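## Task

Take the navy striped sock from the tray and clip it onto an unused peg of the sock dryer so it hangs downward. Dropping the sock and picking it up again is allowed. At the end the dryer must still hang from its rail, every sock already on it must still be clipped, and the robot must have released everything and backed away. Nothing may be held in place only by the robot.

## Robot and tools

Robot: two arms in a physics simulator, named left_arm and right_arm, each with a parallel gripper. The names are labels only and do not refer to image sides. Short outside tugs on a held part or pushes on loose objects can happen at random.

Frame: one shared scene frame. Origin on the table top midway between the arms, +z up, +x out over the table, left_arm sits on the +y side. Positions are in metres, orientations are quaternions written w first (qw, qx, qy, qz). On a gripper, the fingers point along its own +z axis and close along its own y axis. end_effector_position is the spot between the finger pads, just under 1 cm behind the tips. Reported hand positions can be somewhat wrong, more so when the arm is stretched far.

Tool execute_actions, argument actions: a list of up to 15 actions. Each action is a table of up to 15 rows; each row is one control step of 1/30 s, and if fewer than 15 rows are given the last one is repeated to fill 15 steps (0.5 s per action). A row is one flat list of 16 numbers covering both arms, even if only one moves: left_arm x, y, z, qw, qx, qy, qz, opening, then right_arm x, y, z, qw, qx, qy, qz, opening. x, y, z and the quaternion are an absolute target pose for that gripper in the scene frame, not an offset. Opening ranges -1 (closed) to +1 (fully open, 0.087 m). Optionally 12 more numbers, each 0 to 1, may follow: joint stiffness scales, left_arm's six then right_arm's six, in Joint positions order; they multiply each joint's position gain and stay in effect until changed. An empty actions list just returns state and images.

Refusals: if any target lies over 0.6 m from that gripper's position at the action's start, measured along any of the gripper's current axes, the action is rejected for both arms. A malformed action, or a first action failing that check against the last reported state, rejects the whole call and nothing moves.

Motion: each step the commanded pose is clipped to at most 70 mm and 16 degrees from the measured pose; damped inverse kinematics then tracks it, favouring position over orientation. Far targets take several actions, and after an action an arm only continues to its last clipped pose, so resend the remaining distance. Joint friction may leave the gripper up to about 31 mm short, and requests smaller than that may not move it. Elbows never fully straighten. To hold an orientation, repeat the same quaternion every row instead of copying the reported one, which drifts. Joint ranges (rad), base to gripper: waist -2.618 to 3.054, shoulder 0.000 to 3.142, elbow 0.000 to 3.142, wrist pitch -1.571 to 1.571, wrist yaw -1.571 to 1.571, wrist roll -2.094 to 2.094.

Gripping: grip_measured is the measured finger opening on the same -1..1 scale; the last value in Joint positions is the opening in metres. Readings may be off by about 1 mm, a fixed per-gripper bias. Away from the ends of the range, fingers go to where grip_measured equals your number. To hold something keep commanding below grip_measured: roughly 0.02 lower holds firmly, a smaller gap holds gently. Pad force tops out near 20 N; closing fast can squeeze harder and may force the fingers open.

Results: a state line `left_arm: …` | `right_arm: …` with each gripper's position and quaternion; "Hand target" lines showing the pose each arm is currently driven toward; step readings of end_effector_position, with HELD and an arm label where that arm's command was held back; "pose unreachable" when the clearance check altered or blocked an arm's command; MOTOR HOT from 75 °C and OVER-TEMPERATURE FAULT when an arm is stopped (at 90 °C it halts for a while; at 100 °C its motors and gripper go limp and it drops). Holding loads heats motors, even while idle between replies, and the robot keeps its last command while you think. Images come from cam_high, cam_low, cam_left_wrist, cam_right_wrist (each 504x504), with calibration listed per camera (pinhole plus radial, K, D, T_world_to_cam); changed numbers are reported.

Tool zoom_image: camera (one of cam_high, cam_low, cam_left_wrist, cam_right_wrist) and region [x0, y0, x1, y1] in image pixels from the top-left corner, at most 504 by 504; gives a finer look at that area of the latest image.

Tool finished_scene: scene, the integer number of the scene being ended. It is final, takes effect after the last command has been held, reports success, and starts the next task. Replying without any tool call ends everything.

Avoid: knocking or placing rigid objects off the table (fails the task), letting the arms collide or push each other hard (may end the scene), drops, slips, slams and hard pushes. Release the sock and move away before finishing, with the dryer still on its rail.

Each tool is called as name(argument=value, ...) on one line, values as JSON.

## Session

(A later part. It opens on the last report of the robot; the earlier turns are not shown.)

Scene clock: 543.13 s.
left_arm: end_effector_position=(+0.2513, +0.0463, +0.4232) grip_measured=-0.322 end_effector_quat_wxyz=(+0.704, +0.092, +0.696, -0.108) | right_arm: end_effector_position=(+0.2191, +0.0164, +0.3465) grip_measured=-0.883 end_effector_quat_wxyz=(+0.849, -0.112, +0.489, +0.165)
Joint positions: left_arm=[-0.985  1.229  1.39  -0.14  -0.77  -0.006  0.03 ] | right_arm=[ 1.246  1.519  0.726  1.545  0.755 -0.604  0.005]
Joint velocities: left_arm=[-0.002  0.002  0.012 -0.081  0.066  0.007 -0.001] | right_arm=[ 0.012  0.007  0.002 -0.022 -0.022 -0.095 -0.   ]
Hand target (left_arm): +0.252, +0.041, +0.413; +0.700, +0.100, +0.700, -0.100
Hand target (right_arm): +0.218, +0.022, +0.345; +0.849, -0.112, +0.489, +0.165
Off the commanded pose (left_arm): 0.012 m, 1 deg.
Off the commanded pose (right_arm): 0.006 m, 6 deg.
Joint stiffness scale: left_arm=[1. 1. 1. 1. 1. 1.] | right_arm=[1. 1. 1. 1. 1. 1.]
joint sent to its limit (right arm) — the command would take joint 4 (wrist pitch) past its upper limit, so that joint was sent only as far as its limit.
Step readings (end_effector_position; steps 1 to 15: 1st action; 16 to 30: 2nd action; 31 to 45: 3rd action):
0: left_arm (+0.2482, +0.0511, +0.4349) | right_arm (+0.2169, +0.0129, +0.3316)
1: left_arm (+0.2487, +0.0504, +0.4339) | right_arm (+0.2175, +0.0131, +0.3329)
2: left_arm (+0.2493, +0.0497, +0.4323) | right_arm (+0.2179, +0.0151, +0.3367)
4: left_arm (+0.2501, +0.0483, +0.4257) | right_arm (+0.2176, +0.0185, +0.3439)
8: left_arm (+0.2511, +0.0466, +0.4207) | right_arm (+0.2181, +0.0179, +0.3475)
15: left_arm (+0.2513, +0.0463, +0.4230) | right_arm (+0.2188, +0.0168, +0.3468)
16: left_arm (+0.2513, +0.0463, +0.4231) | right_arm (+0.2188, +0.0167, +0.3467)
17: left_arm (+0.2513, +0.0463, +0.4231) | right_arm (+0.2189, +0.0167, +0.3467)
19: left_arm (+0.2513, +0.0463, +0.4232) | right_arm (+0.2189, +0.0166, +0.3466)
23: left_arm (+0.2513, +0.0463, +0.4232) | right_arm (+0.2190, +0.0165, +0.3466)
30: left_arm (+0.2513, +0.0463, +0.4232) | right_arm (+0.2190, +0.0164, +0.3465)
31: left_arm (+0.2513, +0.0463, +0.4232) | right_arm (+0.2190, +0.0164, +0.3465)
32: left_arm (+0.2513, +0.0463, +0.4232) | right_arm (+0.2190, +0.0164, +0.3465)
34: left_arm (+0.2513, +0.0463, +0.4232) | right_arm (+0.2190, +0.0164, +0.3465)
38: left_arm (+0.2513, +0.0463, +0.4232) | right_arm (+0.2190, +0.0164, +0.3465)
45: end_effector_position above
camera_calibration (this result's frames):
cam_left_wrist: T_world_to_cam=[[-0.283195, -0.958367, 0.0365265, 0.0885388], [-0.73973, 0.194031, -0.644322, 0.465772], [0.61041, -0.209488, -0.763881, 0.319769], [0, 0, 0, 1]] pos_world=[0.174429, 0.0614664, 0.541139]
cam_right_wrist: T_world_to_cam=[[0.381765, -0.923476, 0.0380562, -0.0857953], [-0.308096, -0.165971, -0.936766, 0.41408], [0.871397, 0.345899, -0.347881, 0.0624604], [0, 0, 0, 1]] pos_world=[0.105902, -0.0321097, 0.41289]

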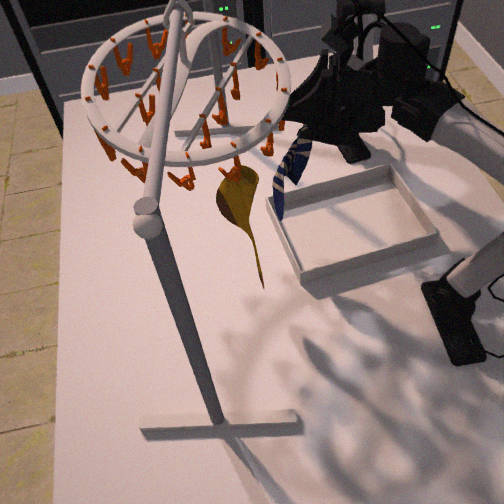

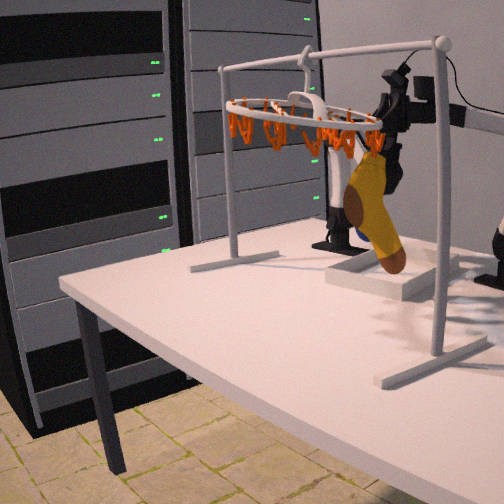

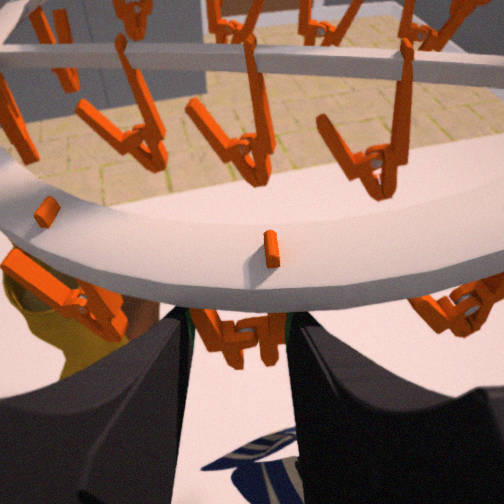

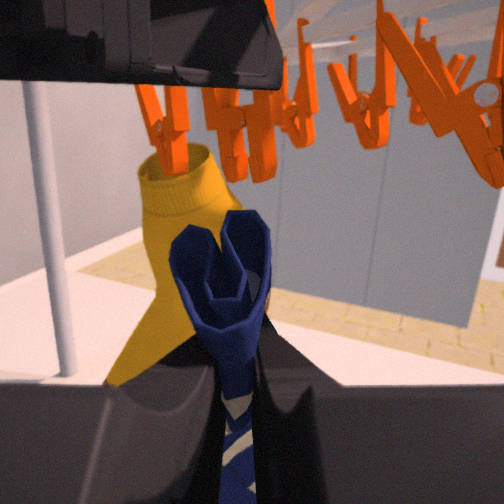

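execute_actions(actions=[[[0.252,0.041,0.413,0.70,0.10,0.70,-0.10,-0.7,0.219,0.020,0.370,0.86,-0.10,0.475,0.16,-1]],[[0.252,0.041,0.413,0.70,0.10,0.70,-0.10,-0.7,0.235,0.027,0.370,0.86,-0.10,0.475,0.16,-1]],[[0.252,0.041,0.413,0.70,0.10,0.70,-0.10,-0.7,0.235,0.027,0.370,0.86,-0.10,0.475,0.16,-1]]])

Scene clock: 555.37 s.
left_arm: end_effector_position=(+0.2513, +0.0463, +0.4232) grip_measured=-0.322 end_effector_quat_wxyz=(+0.704, +0.092, +0.696, -0.108) | right_arm: end_effector_position=(+0.2317, +0.0196, +0.3722) grip_measured=-0.883 end_effector_quat_wxyz=(+0.860, -0.093, +0.474, +0.161)
Joint positions: left_arm=[-0.985  1.229  1.39  -0.14  -0.77  -0.006  0.03 ] | right_arm=[ 1.211  1.54   0.82   1.521  0.735 -0.614  0.005]
Joint velocities: left_arm=[-0.022 -0.012 -0.012 -0.051 -0.007 -0.022  0.   ] | right_arm=[ 0.007  0.007 -0.007  0.037  0.007 -0.081 -0.001]
Hand target (left_arm): +0.252, +0.041, +0.413; +0.700, +0.100, +0.700, -0.100
Hand target (right_arm): +0.235, +0.027, +0.370; +0.860, -0.100, +0.475, +0.160
Off the commanded pose (left_arm): 0.012 m, 1 deg.
Off the commanded pose (right_arm): 0.008 m, 1 deg.
Joint stiffness scale: left_arm=[1. 1. 1. 1. 1. 1.] | right_arm=[1. 1. 1. 1. 1. 1.]
Step readings (end_effector_position; steps 1 to 15: 1st action; 16 to 30: 2nd action; 31 to 45: 3rd action):
0: left_arm (+0.2513, +0.0463, +0.4232) | right_arm (+0.2191, +0.0164, +0.3465)
1: left_arm (+0.2513, +0.0463, +0.4232) | right_arm (+0.2193, +0.0163, +0.3485)
2: left_arm (+0.2513, +0.0463, +0.4232) | right_arm (+0.2196, +0.0166, +0.3530)
4: left_arm (+0.2513, +0.0463, +0.4232) | right_arm (+0.2199, +0.0166, +0.3633)
8: left_arm (+0.2513, +0.0463, +0.4232) | right_arm (+0.2201, +0.0163, +0.3679)
15: left_arm (+0.2513, +0.0463, +0.4232) | right_arm (+0.2202, +0.0160, +0.3679)
16: left_arm (+0.2513, +0.0463, +0.4232) | right_arm (+0.2213, +0.0165, +0.3685)
17: left_arm (+0.2513, +0.0463, +0.4232) | right_arm (+0.2241, +0.0172, +0.3704)
19: left_arm (+0.2513, +0.0463, +0.4232) | right_arm (+0.2301, +0.0170, +0.3721)
23: left_arm (+0.2513, +0.0463, +0.4232) | right_arm (+0.2320, +0.0184, +0.3718)
30: left_arm (+0.2513, +0.0463, +0.4232) | right_arm (+0.2317, +0.0194, +0.3719)
31: left_arm (+0.2513, +0.0463, +0.4232) | right_arm (+0.2317, +0.0194, +0.3720)
32: left_arm (+0.2513, +0.0463, +0.4232) | right_arm (+0.2317, +0.0195, +0.3721)
34: left_arm (+0.2513, +0.0463, +0.4232) | right_arm (+0.2317, +0.0195, +0.3722)
38: left_arm (+0.2513, +0.0463, +0.4232) | right_arm (+0.2317, +0.0196, +0.3722)
45: end_effector_position above
camera_calibration (this result's frames):
cam_left_wrist: T_world_to_cam=[[-0.283195, -0.958367, 0.0365265, 0.0885388], [-0.73973, 0.194031, -0.644322, 0.465772], [0.61041, -0.209488, -0.763881, 0.319769], [0, 0, 0, 1]] pos_world=[0.174429, 0.0614664, 0.541139]
cam_right_wrist: T_world_to_cam=[[0.357331, -0.933858, 0.0149926, -0.0742244], [-0.284192, -0.124006, -0.950714, 0.441465], [0.889691, 0.335459, -0.309707, 0.0410972], [0, 0, 0, 1]] pos_world=[0.11542, -0.028357, 0.433547]

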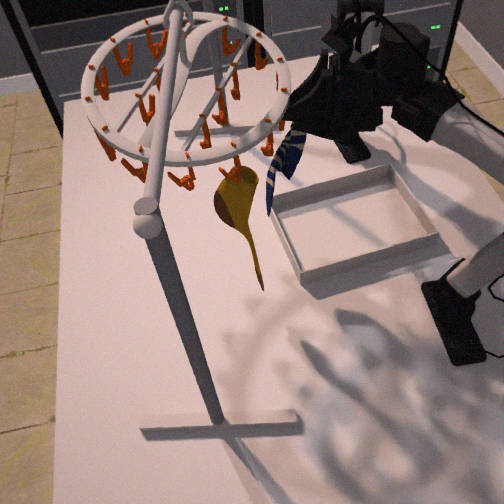

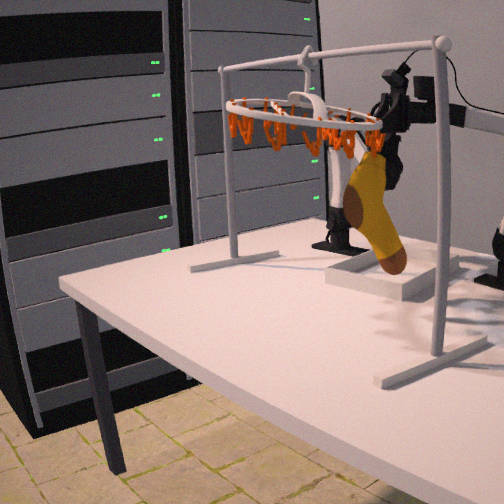

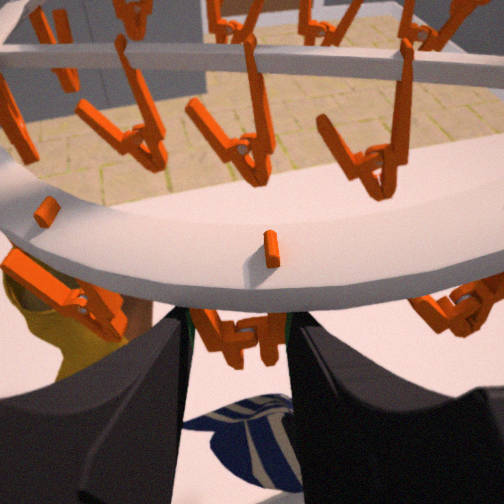

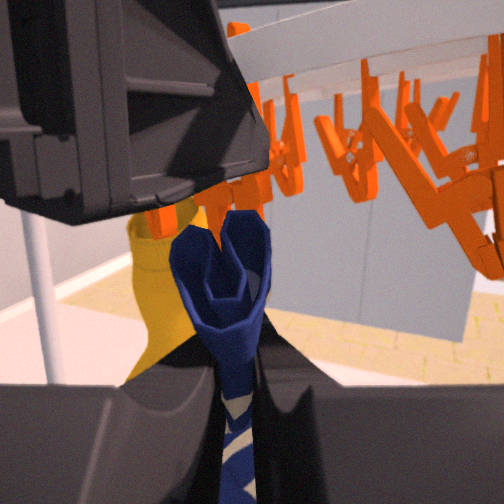

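zoom_image(camera="cam_right_wrist", region=[150, 140, 330, 320])

Region (150, 140, 330, 320) of cam_right_wrist's 504x504 image, scaled by 2.800, with more detail than that image has.

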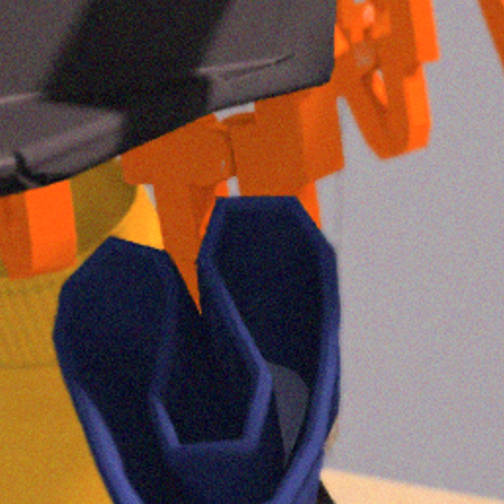

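execute_actions(actions=[[[0.252,0.041,0.413,0.70,0.10,0.70,-0.10,-0.7,0.236,0.034,0.360,0.86,-0.10,0.475,0.16,-1]],[[0.252,0.041,0.413,0.70,0.10,0.70,-0.10,-0.7,0.245,0.037,0.362,0.86,-0.10,0.475,0.16,-1]],[[0.252,0.041,0.413,0.70,0.10,0.70,-0.10,-0.7,0.245,0.037,0.362,0.86,-0.10,0.475,0.16,-1]]])

zoom_image(camera="cam_right_wrist", region=[150, 140, 330, 320])

Scene clock: 566.77 s.
left_arm: end_effector_position=(+0.2513, +0.0463, +0.4232) grip_measured=-0.322 end_effector_quat_wxyz=(+0.704, +0.092, +0.696, -0.108) | right_arm: end_effector_position=(+0.2414, +0.0298, +0.3649) grip_measured=-0.883 end_effector_quat_wxyz=(+0.861, -0.093, +0.474, +0.161)
Joint positions: left_arm=[-0.985  1.229  1.39  -0.14  -0.77  -0.006  0.03 ] | right_arm=[ 1.189  1.599  0.848  1.538  0.719 -0.593  0.005]
Joint velocities: left_arm=[-0.002 -0.012 -0.007 -0.022 -0.066 -0.022 -0.001] | right_arm=[-0.022 -0.002  0.002  0.051 -0.022  0.051  0.   ]
Hand target (left_arm): +0.252, +0.041, +0.413; +0.700, +0.100, +0.700, -0.100
Hand target (right_arm): +0.245, +0.037, +0.362; +0.860, -0.100, +0.475, +0.160
Off the commanded pose (left_arm): 0.012 m, 1 deg.
Off the commanded pose (right_arm): 0.009 m, 1 deg.
Joint stiffness scale: left_arm=[1. 1. 1. 1. 1. 1.] | right_arm=[1. 1. 1. 1. 1. 1.]
Step readings (end_effector_position; steps 1 to 15: 1st action; 16 to 30: 2nd action; 31 to 45: 3rd action):
0: left_arm (+0.2513, +0.0463, +0.4232) | right_arm (+0.2316, +0.0196, +0.3723)
1: left_arm (+0.2513, +0.0463, +0.4232) | right_arm (+0.2318, +0.0202, +0.3716)
2: left_arm (+0.2513, +0.0463, +0.4232) | right_arm (+0.2322, +0.0216, +0.3703)
4: left_arm (+0.2513, +0.0463, +0.4232) | right_arm (+0.2336, +0.0265, +0.3631)
8: left_arm (+0.2513, +0.0463, +0.4232) | right_arm (+0.2349, +0.0312, +0.3556)
15: left_arm (+0.2513, +0.0463, +0.4232) | right_arm (+0.2349, +0.0310, +0.3558)
16: left_arm (+0.2513, +0.0463, +0.4232) | right_arm (+0.2355, +0.0311, +0.3568)
17: left_arm (+0.2513, +0.0463, +0.4232) | right_arm (+0.2371, +0.0311, +0.3586)
19: left_arm (+0.2513, +0.0463, +0.4232) | right_arm (+0.2406, +0.0296, +0.3625)
23: left_arm (+0.2513, +0.0463, +0.4232) | right_arm (+0.2417, +0.0293, +0.3646)
30: left_arm (+0.2513, +0.0463, +0.4232) | right_arm (+0.2415, +0.0297, +0.3648)
31: left_arm (+0.2513, +0.0463, +0.4232) | right_arm (+0.2415, +0.0297, +0.3648)
32: left_arm (+0.2513, +0.0463, +0.4232) | right_arm (+0.2415, +0.0297, +0.3648)
34: left_arm (+0.2513, +0.0463, +0.4232) | right_arm (+0.2415, +0.0297, +0.3648)
38: left_arm (+0.2513, +0.0463, +0.4232) | right_arm (+0.2414, +0.0298, +0.3649)
45: end_effector_position above
camera_calibration (this result's frames):
cam_left_wrist: T_world_to_cam=[[-0.283195, -0.958367, 0.0365265, 0.0885388], [-0.73973, 0.194031, -0.644322, 0.465772], [0.61041, -0.209488, -0.763881, 0.319769], [0, 0, 0, 1]] pos_world=[0.174429, 0.0614664, 0.541139]
cam_right_wrist: T_world_to_cam=[[0.357396, -0.933826, 0.0154142, -0.0682088], [-0.283605, -0.124238, -0.950859, 0.438407], [0.889852, 0.335462, -0.30924, 0.0264911], [0, 0, 0, 1]] pos_world=[0.125139, -0.0181152, 0.426107]

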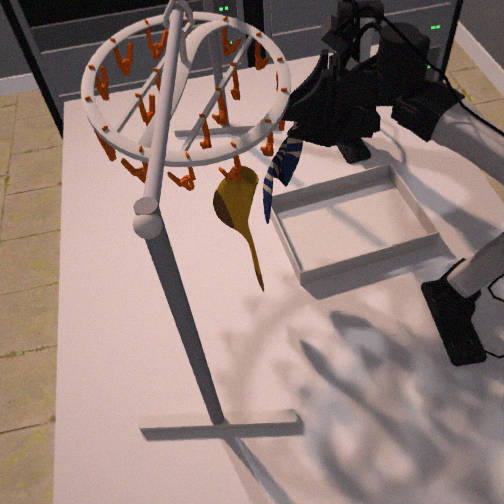

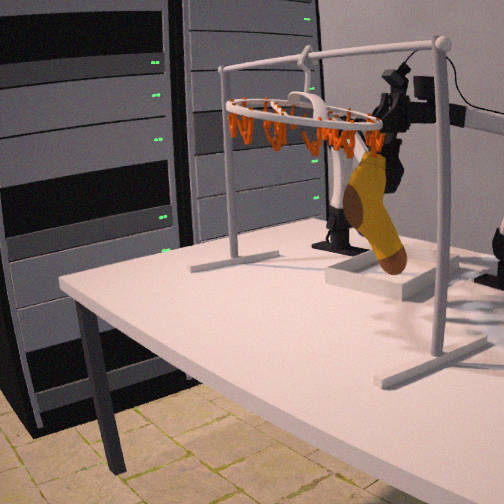

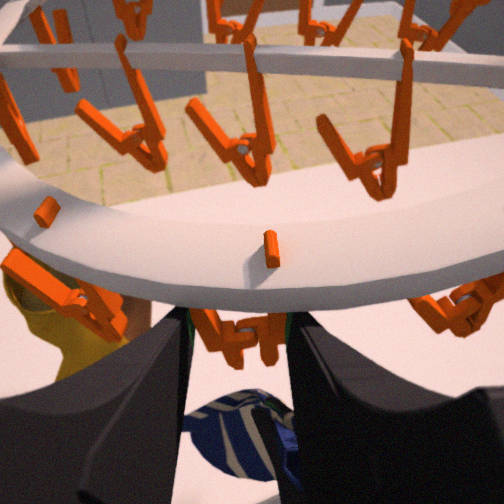

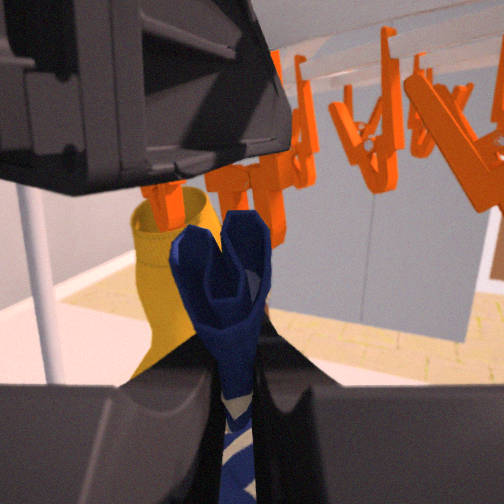

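Region (150, 140, 330, 320) of cam_right_wrist's 504x504 image, scaled by 2.800, with more detail than that image has.

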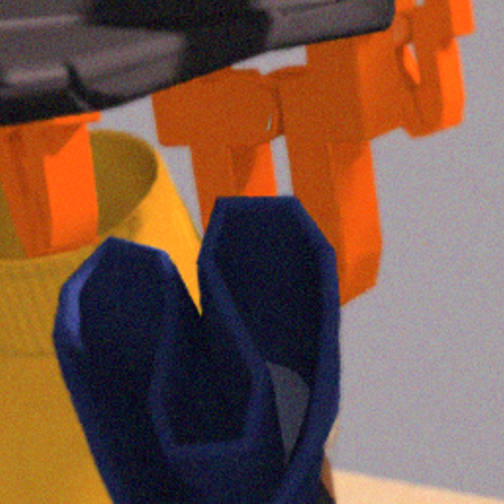

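execute_actions(actions=[[[0.252,0.041,0.413,0.70,0.10,0.70,-0.10,-0.7,0.256,0.041,0.362,0.86,-0.10,0.475,0.16,-1]],[[0.252,0.041,0.413,0.70,0.10,0.70,-0.10,-0.7,0.256,0.041,0.362,0.86,-0.10,0.475,0.16,-1]]])

zoom_image(camera="cam_right_wrist", region=[150, 140, 330, 320])

zoom_image(camera="cam_left_wrist", region=[170, 290, 330, 450])

Scene clock: 578.97 s.
left_arm: end_effector_position=(+0.2513, +0.0463, +0.4232) grip_measured=-0.322 end_effector_quat_wxyz=(+0.704, +0.092, +0.696, -0.108) | right_arm: end_effector_position=(+0.2524, +0.0339, +0.3645) grip_measured=-0.883 end_effector_quat_wxyz=(+0.861, -0.093, +0.474, +0.161)
Joint positions: left_arm=[-0.985  1.229  1.39  -0.14  -0.77  -0.006  0.03 ] | right_arm=[ 1.159  1.621  0.874  1.516  0.698 -0.566  0.005]
Joint velocities: left_arm=[ 0.007 -0.012 -0.002  0.051 -0.022 -0.037  0.   ] | right_arm=[ 0.002 -0.022 -0.002  0.066  0.051  0.037 -0.001]
Hand target (left_arm): +0.252, +0.041, +0.413; +0.700, +0.100, +0.700, -0.100
Hand target (right_arm): +0.256, +0.041, +0.362; +0.860, -0.100, +0.475, +0.160
Off the commanded pose (left_arm): 0.012 m, 1 deg.
Off the commanded pose (right_arm): 0.008 m, 1 deg.
Joint stiffness scale: left_arm=[1. 1. 1. 1. 1. 1.] | right_arm=[1. 1. 1. 1. 1. 1.]
Step readings (end_effector_position; steps 1 to 15: 1st action; 16 to 30: 2nd action):
0: left_arm (+0.2513, +0.0463, +0.4232) | right_arm (+0.2414, +0.0298, +0.3649)
1: left_arm (+0.2513, +0.0463, +0.4232) | right_arm (+0.2423, +0.0303, +0.3653)
2: left_arm (+0.2513, +0.0463, +0.4232) | right_arm (+0.2448, +0.0309, +0.3664)
4: left_arm (+0.2513, +0.0463, +0.4232) | right_arm (+0.2502, +0.0310, +0.3662)
8: left_arm (+0.2513, +0.0463, +0.4232) | right_arm (+0.2527, +0.0327, +0.3640)
15: left_arm (+0.2513, +0.0463, +0.4232) | right_arm (+0.2525, +0.0338, +0.3645)
16: left_arm (+0.2513, +0.0463, +0.4232) | right_arm (+0.2524, +0.0338, +0.3645)
17: left_arm (+0.2513, +0.0463, +0.4232) | right_arm (+0.2524, +0.0338, +0.3645)
19: left_arm (+0.2513, +0.0463, +0.4232) | right_arm (+0.2524, +0.0338, +0.3645)
23: left_arm (+0.2513, +0.0463, +0.4232) | right_arm (+0.2524, +0.0339, +0.3645)
30: end_effector_position above
camera_calibration (this result's frames):
cam_left_wrist: T_world_to_cam=[[-0.283195, -0.958367, 0.0365265, 0.0885388], [-0.73973, 0.194031, -0.644322, 0.465772], [0.61041, -0.209488, -0.763881, 0.319769], [0, 0, 0, 1]] pos_world=[0.174429, 0.0614664, 0.541139]
cam_right_wrist: T_world_to_cam=[[0.356746, -0.934061, 0.0161962, -0.0684262], [-0.283345, -0.124706, -0.950875, 0.441678], [0.890195, 0.334632, -0.30915, 0.0151563], [0, 0, 0, 1]] pos_world=[0.136066, -0.0139062, 0.425775]

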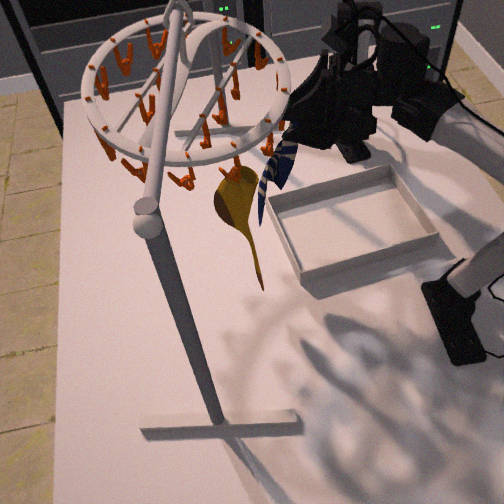

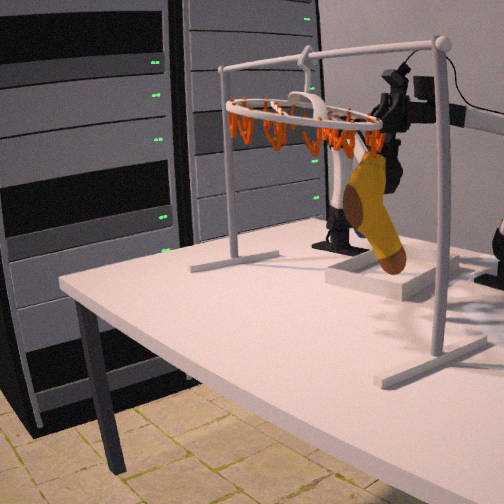

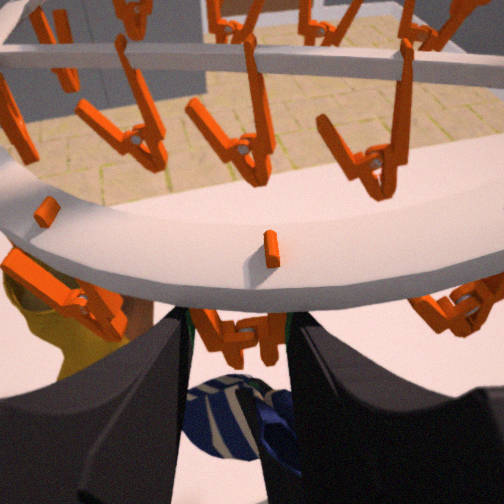

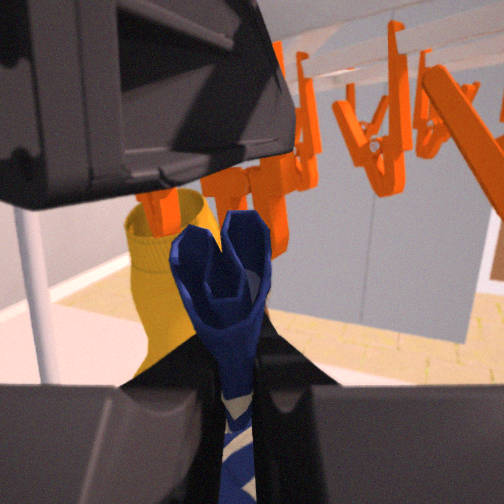

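Region (150, 140, 330, 320) of cam_right_wrist's 504x504 image, scaled by 2.800, with more detail than that image has.

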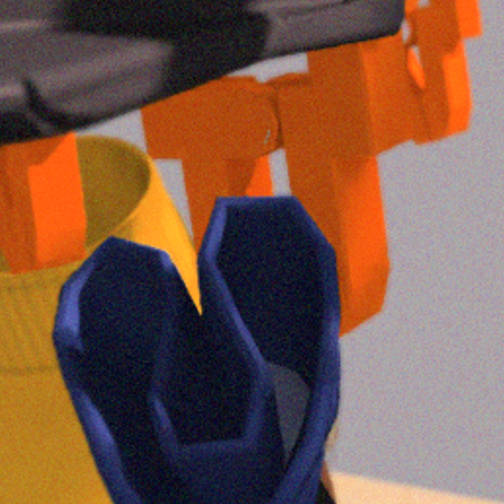

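Region (170, 290, 330, 450) of cam_left_wrist's 504x504 image, scaled by 3.150, with more detail than that image has.

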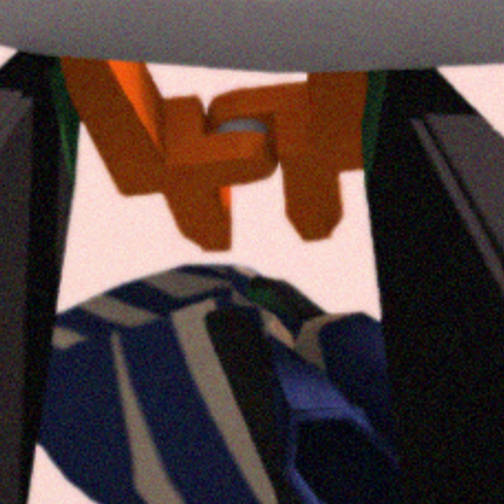

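execute_actions(actions=[[[0.252,0.041,0.413,0.70,0.10,0.70,-0.10,-0.7,0.269,0.046,0.362,0.86,-0.10,0.475,0.16,-1]],[[0.252,0.041,0.413,0.70,0.10,0.70,-0.10,-0.7,0.269,0.046,0.362,0.86,-0.10,0.475,0.16,-1]]])

zoom_image(camera="cam_right_wrist", region=[150, 140, 330, 320])

zoom_image(camera="cam_left_wrist", region=[170, 290, 330, 450])

Scene clock: 589.43 s.
left_arm: end_effector_position=(+0.2513, +0.0462, +0.4234) grip_measured=-0.322 end_effector_quat_wxyz=(+0.704, +0.092, +0.696, -0.108) | right_arm: end_effector_position=(+0.2653, +0.0389, +0.3649) grip_measured=-0.883 end_effector_quat_wxyz=(+0.861, -0.093, +0.474, +0.161)
Joint positions: left_arm=[-0.985  1.229  1.39  -0.139 -0.77  -0.006  0.03 ] | right_arm=[ 1.125  1.649  0.91   1.491  0.673 -0.537  0.005]
Joint velocities: left_arm=[ 0.007 -0.012 -0.002 -0.007 -0.022 -0.007 -0.   ] | right_arm=[-0.002 -0.012  0.007 -0.007 -0.007  0.022 -0.001]
Hand target (left_arm): +0.252, +0.041, +0.413; +0.700, +0.100, +0.700, -0.100
Hand target (right_arm): +0.269, +0.046, +0.362; +0.860, -0.100, +0.475, +0.160
Off the commanded pose (left_arm): 0.012 m, 1 deg.
Off the commanded pose (right_arm): 0.009 m, 1 deg.
Joint stiffness scale: left_arm=[1. 1. 1. 1. 1. 1.] | right_arm=[1. 1. 1. 1. 1. 1.]
Step readings (end_effector_position; steps 1 to 15: 1st action; 16 to 30: 2nd action):
0: left_arm (+0.2513, +0.0462, +0.4233) | right_arm (+0.2524, +0.0339, +0.3646)
1: left_arm (+0.2513, +0.0462, +0.4233) | right_arm (+0.2535, +0.0344, +0.3652)
2: left_arm (+0.2513, +0.0462, +0.4233) | right_arm (+0.2562, +0.0354, +0.3665)
4: left_arm (+0.2513, +0.0462, +0.4233) | right_arm (+0.2626, +0.0355, +0.3669)
8: left_arm (+0.2513, +0.0462, +0.4234) | right_arm (+0.2656, +0.0375, +0.3645)
15: left_arm (+0.2513, +0.0462, +0.4234) | right_arm (+0.2654, +0.0387, +0.3648)
16: left_arm (+0.2513, +0.0462, +0.4234) | right_arm (+0.2654, +0.0388, +0.3648)
17: left_arm (+0.2513, +0.0462, +0.4234) | right_arm (+0.2654, +0.0388, +0.3649)
19: left_arm (+0.2513, +0.0462, +0.4234) | right_arm (+0.2654, +0.0388, +0.3649)
23: left_arm (+0.2513, +0.0462, +0.4234) | right_arm (+0.2653, +0.0389, +0.3649)
30: end_effector_position above
camera_calibration (this result's frames):
cam_left_wrist: T_world_to_cam=[[-0.283208, -0.958342, 0.037055, 0.088292], [-0.739487, 0.193604, -0.64473, 0.466017], [0.610698, -0.209995, -0.763512, 0.319667], [0, 0, 0, 1]] pos_world=[0.174399, 0.0615197, 0.541253]
cam_right_wrist: T_world_to_cam=[[0.356347, -0.934212, 0.0162418, -0.0682728], [-0.282749, -0.124387, -0.951095, 0.446233], [0.890545, 0.334327, -0.308472, 0.0017502], [0, 0, 0, 1]] pos_world=[0.148942, -0.00886069, 0.426059]

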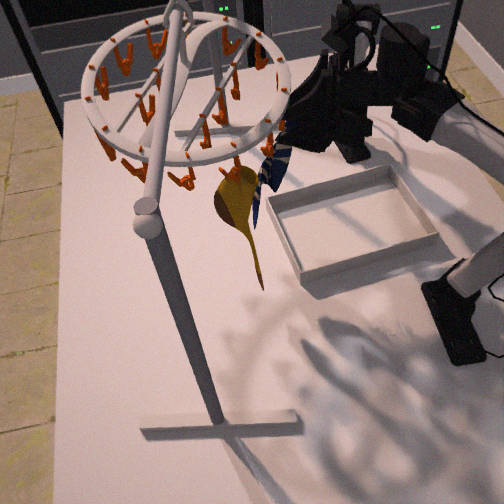

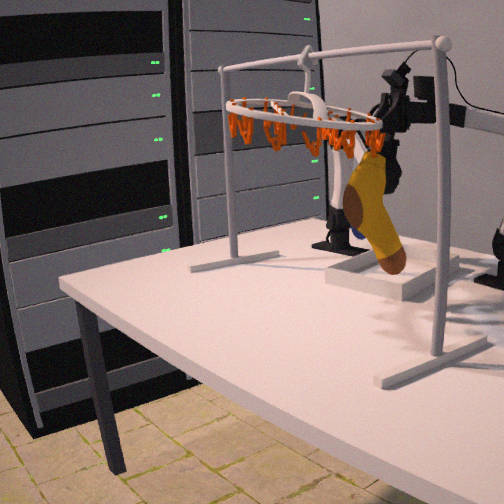

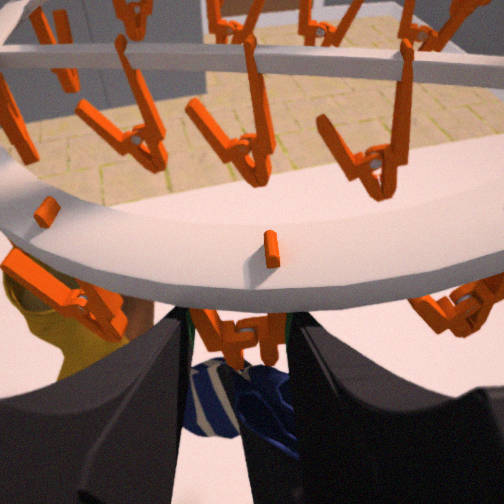

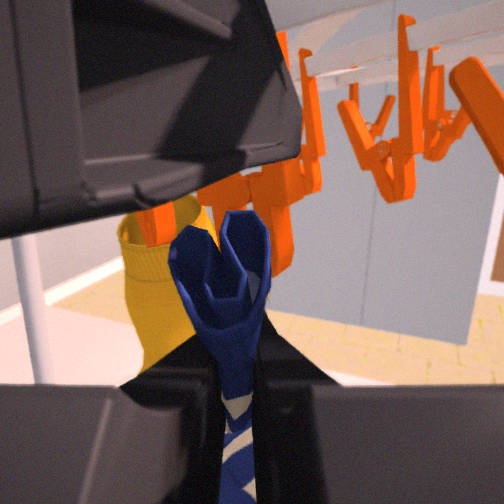

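Region (150, 140, 330, 320) of cam_right_wrist's 504x504 image, scaled by 2.800, with more detail than that image has.

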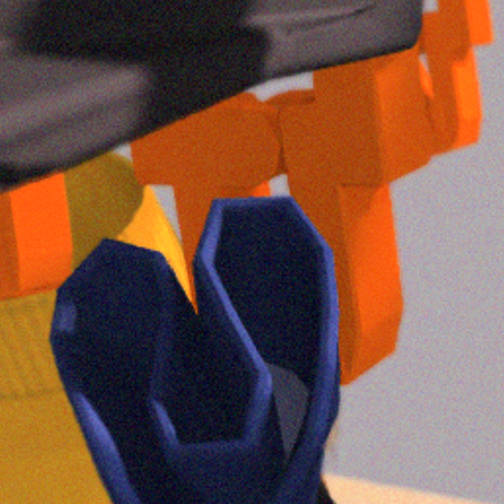

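Region (170, 290, 330, 450) of cam_left_wrist's 504x504 image, scaled by 3.150, with more detail than that image has.

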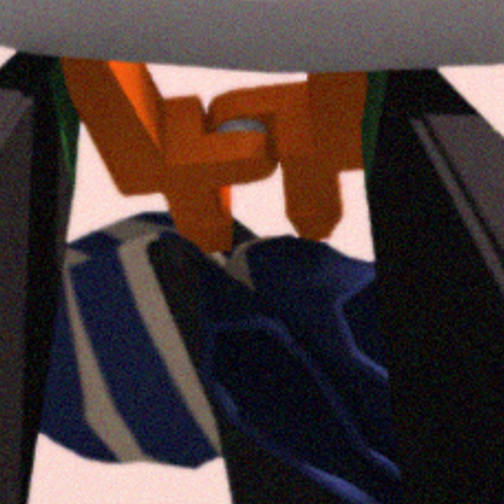

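execute_actions(actions=[[[0.252,0.041,0.413,0.70,0.10,0.70,-0.10,-0.7,0.279,0.052,0.362,0.86,-0.10,0.475,0.16,-1]],[[0.252,0.041,0.413,0.70,0.10,0.70,-0.10,-0.7,0.279,0.052,0.362,0.86,-0.10,0.475,0.16,-1]]])

zoom_image(camera="cam_right_wrist", region=[150, 140, 330, 320])

zoom_image(camera="cam_left_wrist", region=[170, 290, 330, 450])

Scene clock: 599.77 s.
left_arm: end_effector_position=(+0.2516, +0.0470, +0.4239) grip_measured=-0.322 end_effector_quat_wxyz=(+0.705, +0.090, +0.695, -0.106) | right_arm: end_effector_position=(+0.2743, +0.0453, +0.3651) grip_measured=-0.883 end_effector_quat_wxyz=(+0.861, -0.093, +0.474, +0.162)
Joint positions: left_arm=[-0.985  1.229  1.39  -0.137 -0.775 -0.004  0.03 ] | right_arm=[ 1.106  1.679  0.946  1.474  0.659 -0.519  0.005]
Joint velocities: left_arm=[-0.002  0.007 -0.002  0.007 -0.051 -0.022 -0.   ] | right_arm=[ 0.002  0.012 -0.007 -0.051  0.007  0.037 -0.   ]
Hand target (left_arm): +0.252, +0.041, +0.413; +0.700, +0.100, +0.700, -0.100
Hand target (right_arm): +0.279, +0.052, +0.362; +0.860, -0.100, +0.475, +0.160
Off the commanded pose (left_arm): 0.012 m, 2 deg.
Off the commanded pose (right_arm): 0.009 m, 1 deg.
Joint stiffness scale: left_arm=[1. 1. 1. 1. 1. 1.] | right_arm=[1. 1. 1. 1. 1. 1.]
Step readings (end_effector_position; steps 1 to 15: 1st action; 16 to 30: 2nd action):
0: left_arm (+0.2513, +0.0462, +0.4234) | right_arm (+0.2653, +0.0389, +0.3649)
1: left_arm (+0.2513, +0.0462, +0.4234) | right_arm (+0.2662, +0.0396, +0.3654)
2: left_arm (+0.2513, +0.0462, +0.4235) | right_arm (+0.2681, +0.0409, +0.3671)
4: left_arm (+0.2515, +0.0467, +0.4238) | right_arm (+0.2722, +0.0427, +0.3669)
8: left_arm (+0.2516, +0.0470, +0.4239) | right_arm (+0.2744, +0.0448, +0.3646)
15: left_arm (+0.2516, +0.0470, +0.4239) | right_arm (+0.2743, +0.0453, +0.3651)
16: left_arm (+0.2516, +0.0470, +0.4239) | right_arm (+0.2743, +0.0453, +0.3651)
17: left_arm (+0.2516, +0.0470, +0.4239) | right_arm (+0.2743, +0.0453, +0.3651)
19: left_arm (+0.2516, +0.0470, +0.4239) | right_arm (+0.2743, +0.0453, +0.3651)
23: left_arm (+0.2516, +0.0470, +0.4239) | right_arm (+0.2743, +0.0453, +0.3651)
30: end_effector_position above
camera_calibration (this result's frames):
cam_left_wrist: T_world_to_cam=[[-0.278855, -0.959617, 0.0370785, 0.0880408], [-0.739235, 0.189848, -0.646134, 0.467132], [0.613002, -0.207587, -0.762323, 0.318848], [0, 0, 0, 1]] pos_world=[0.174417, 0.06199, 0.541631]
cam_right_wrist: T_world_to_cam=[[0.357412, -0.933826, 0.015044, -0.0653214], [-0.28265, -0.123506, -0.951239, 0.449778], [0.890149, 0.335732, -0.308089, -0.00842314], [0, 0, 0, 1]] pos_world=[0.157974, -0.00262066, 0.426234]

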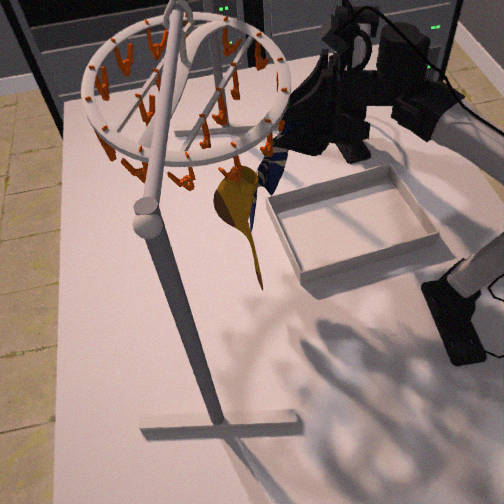

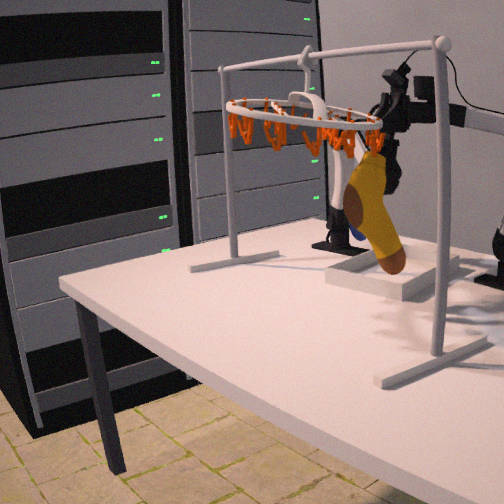

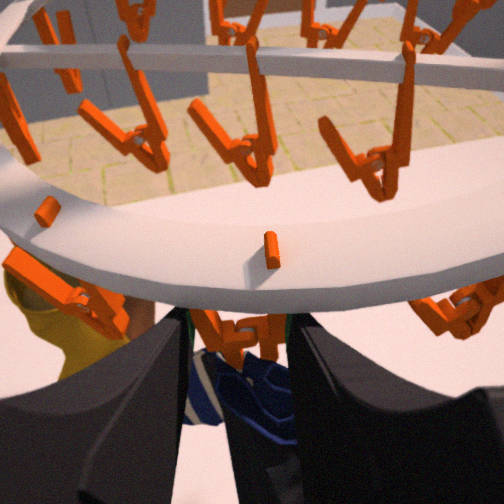

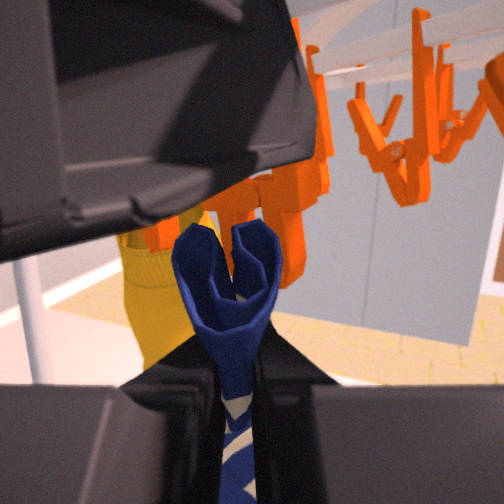

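Region (150, 140, 330, 320) of cam_right_wrist's 504x504 image, scaled by 2.800, with more detail than that image has.

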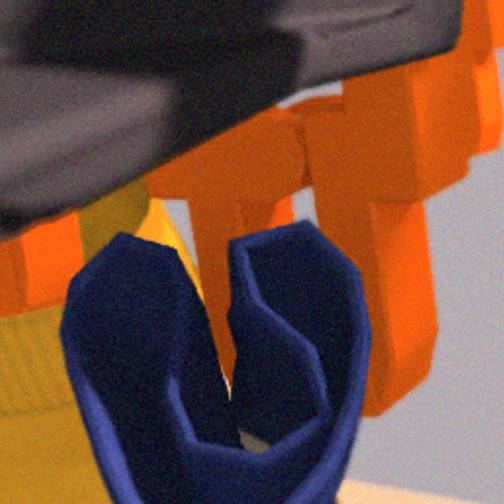

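Region (170, 290, 330, 450) of cam_left_wrist's 504x504 image, scaled by 3.150, with more detail than that image has.

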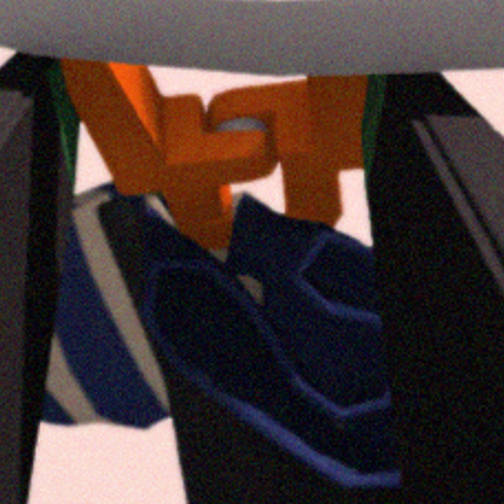

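execute_actions(actions=[[[0.252,0.041,0.413,0.70,0.10,0.70,-0.10,-0.7,0.286,0.055,0.362,0.86,-0.10,0.475,0.16,-1]],[[0.252,0.041,0.413,0.70,0.10,0.70,-0.10,-0.7,0.286,0.055,0.362,0.86,-0.10,0.475,0.16,-1]]])

zoom_image(camera="cam_right_wrist", region=[150, 140, 330, 320])

zoom_image(camera="cam_left_wrist", region=[170, 290, 330, 450])

Scene clock: 610.63 s.
left_arm: end_effector_position=(+0.2519, +0.0479, +0.4242) grip_measured=-0.322 end_effector_quat_wxyz=(+0.706, +0.089, +0.695, -0.104) | right_arm: end_effector_position=(+0.2808, +0.0480, +0.3658) grip_measured=-0.883 end_effector_quat_wxyz=(+0.861, -0.092, +0.473, +0.162)
Joint positions: left_arm=[-0.985  1.229  1.39  -0.135 -0.779 -0.001  0.03 ] | right_arm=[ 1.091  1.695  0.967  1.465  0.647 -0.506  0.005]
Joint velocities: left_arm=[-0.007 -0.002 -0.002 -0.022  0.007  0.007  0.001] | right_arm=[-0.007  0.012  0.002 -0.007  0.037 -0.066  0.   ]
Hand target (left_arm): +0.252, +0.041, +0.413; +0.700, +0.100, +0.700, -0.100
Hand target (right_arm): +0.286, +0.055, +0.362; +0.860, -0.100, +0.475, +0.160
Off the commanded pose (left_arm): 0.013 m, 2 deg.
Off the commanded pose (right_arm): 0.010 m, 1 deg.
Joint stiffness scale: left_arm=[1. 1. 1. 1. 1. 1.] | right_arm=[1. 1. 1. 1. 1. 1.]
Step readings (end_effector_position; steps 1 to 15: 1st action; 16 to 30: 2nd action):
0: left_arm (+0.2516, +0.0470, +0.4239) | right_arm (+0.2743, +0.0453, +0.3651)
1: left_arm (+0.2516, +0.0470, +0.4239) | right_arm (+0.2749, +0.0458, +0.3655)
2: left_arm (+0.2517, +0.0471, +0.4240) | right_arm (+0.2764, +0.0462, +0.3664)
4: left_arm (+0.2518, +0.0473, +0.4242) | right_arm (+0.2795, +0.0466, +0.3665)
8: left_arm (+0.2519, +0.0477, +0.4242) | right_arm (+0.2809, +0.0476, +0.3656)
15: left_arm (+0.2519, +0.0479, +0.4242) | right_arm (+0.2808, +0.0479, +0.3658)
16: left_arm (+0.2519, +0.0479, +0.4242) | right_arm (+0.2808, +0.0480, +0.3658)
17: left_arm (+0.2519, +0.0479, +0.4242) | right_arm (+0.2808, +0.0480, +0.3658)
19: left_arm (+0.2519, +0.0479, +0.4242) | right_arm (+0.2808, +0.0480, +0.3658)
23: left_arm (+0.2519, +0.0479, +0.4242) | right_arm (+0.2808, +0.0480, +0.3658)
30: end_effector_position above
camera_calibration (this result's frames):
cam_left_wrist: T_world_to_cam=[[-0.274098, -0.961044, 0.0355637, 0.0884845], [-0.739289, 0.186912, -0.646927, 0.467858], [0.615078, -0.203613, -0.761722, 0.318104], [0, 0, 0, 1]] pos_world=[0.174477, 0.0623594, 0.54183]
cam_right_wrist: T_world_to_cam=[[0.357523, -0.933814, 0.0129815, -0.0644662], [-0.281492, -0.121006, -0.951903, 0.452391], [0.890471, 0.336673, -0.306124, -0.0156961], [0, 0, 0, 1]] pos_world=[0.16437, -0.00017294, 0.426664]

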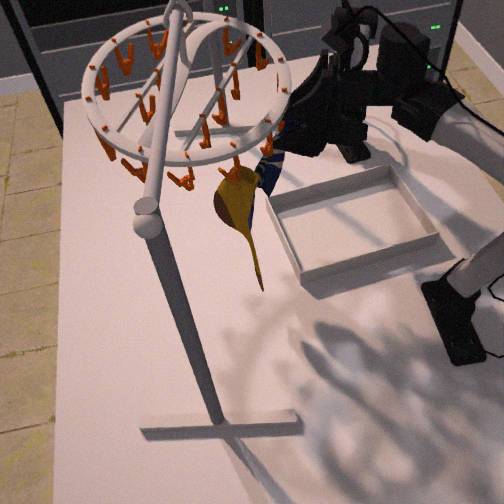

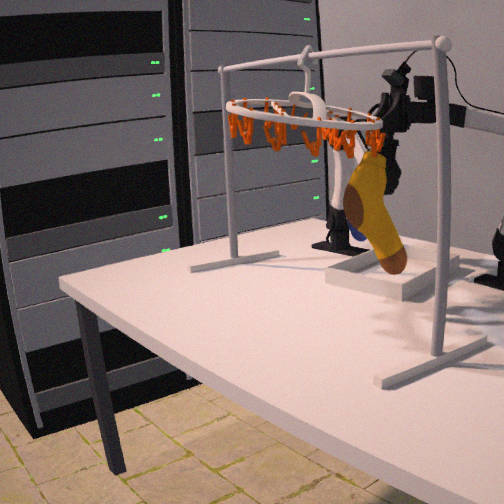

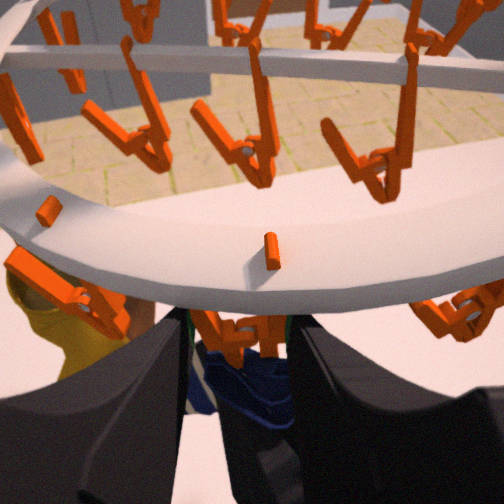

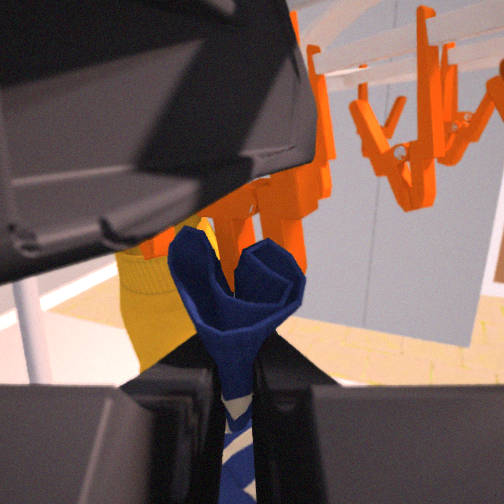

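Region (150, 140, 330, 320) of cam_right_wrist's 504x504 image, scaled by 2.800, with more detail than that image has.

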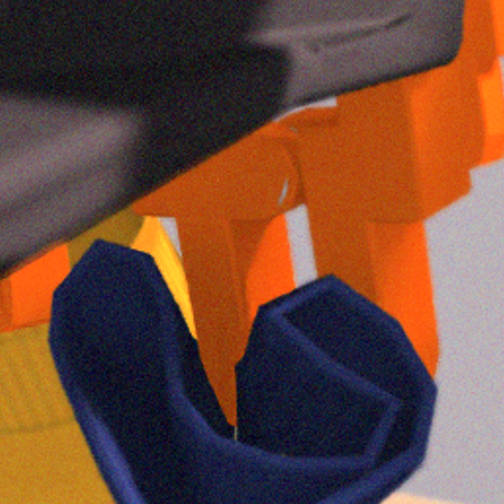

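Region (170, 290, 330, 450) of cam_left_wrist's 504x504 image, scaled by 3.150, with more detail than that image has.

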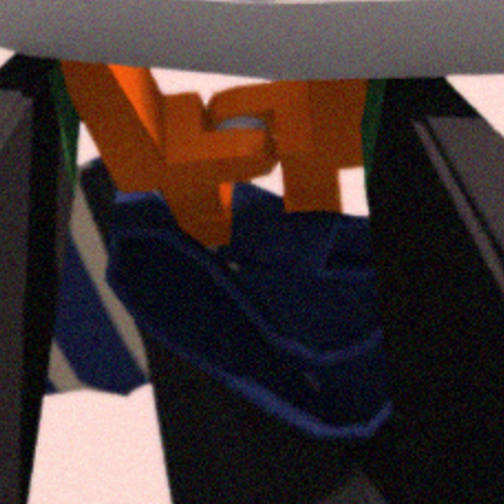

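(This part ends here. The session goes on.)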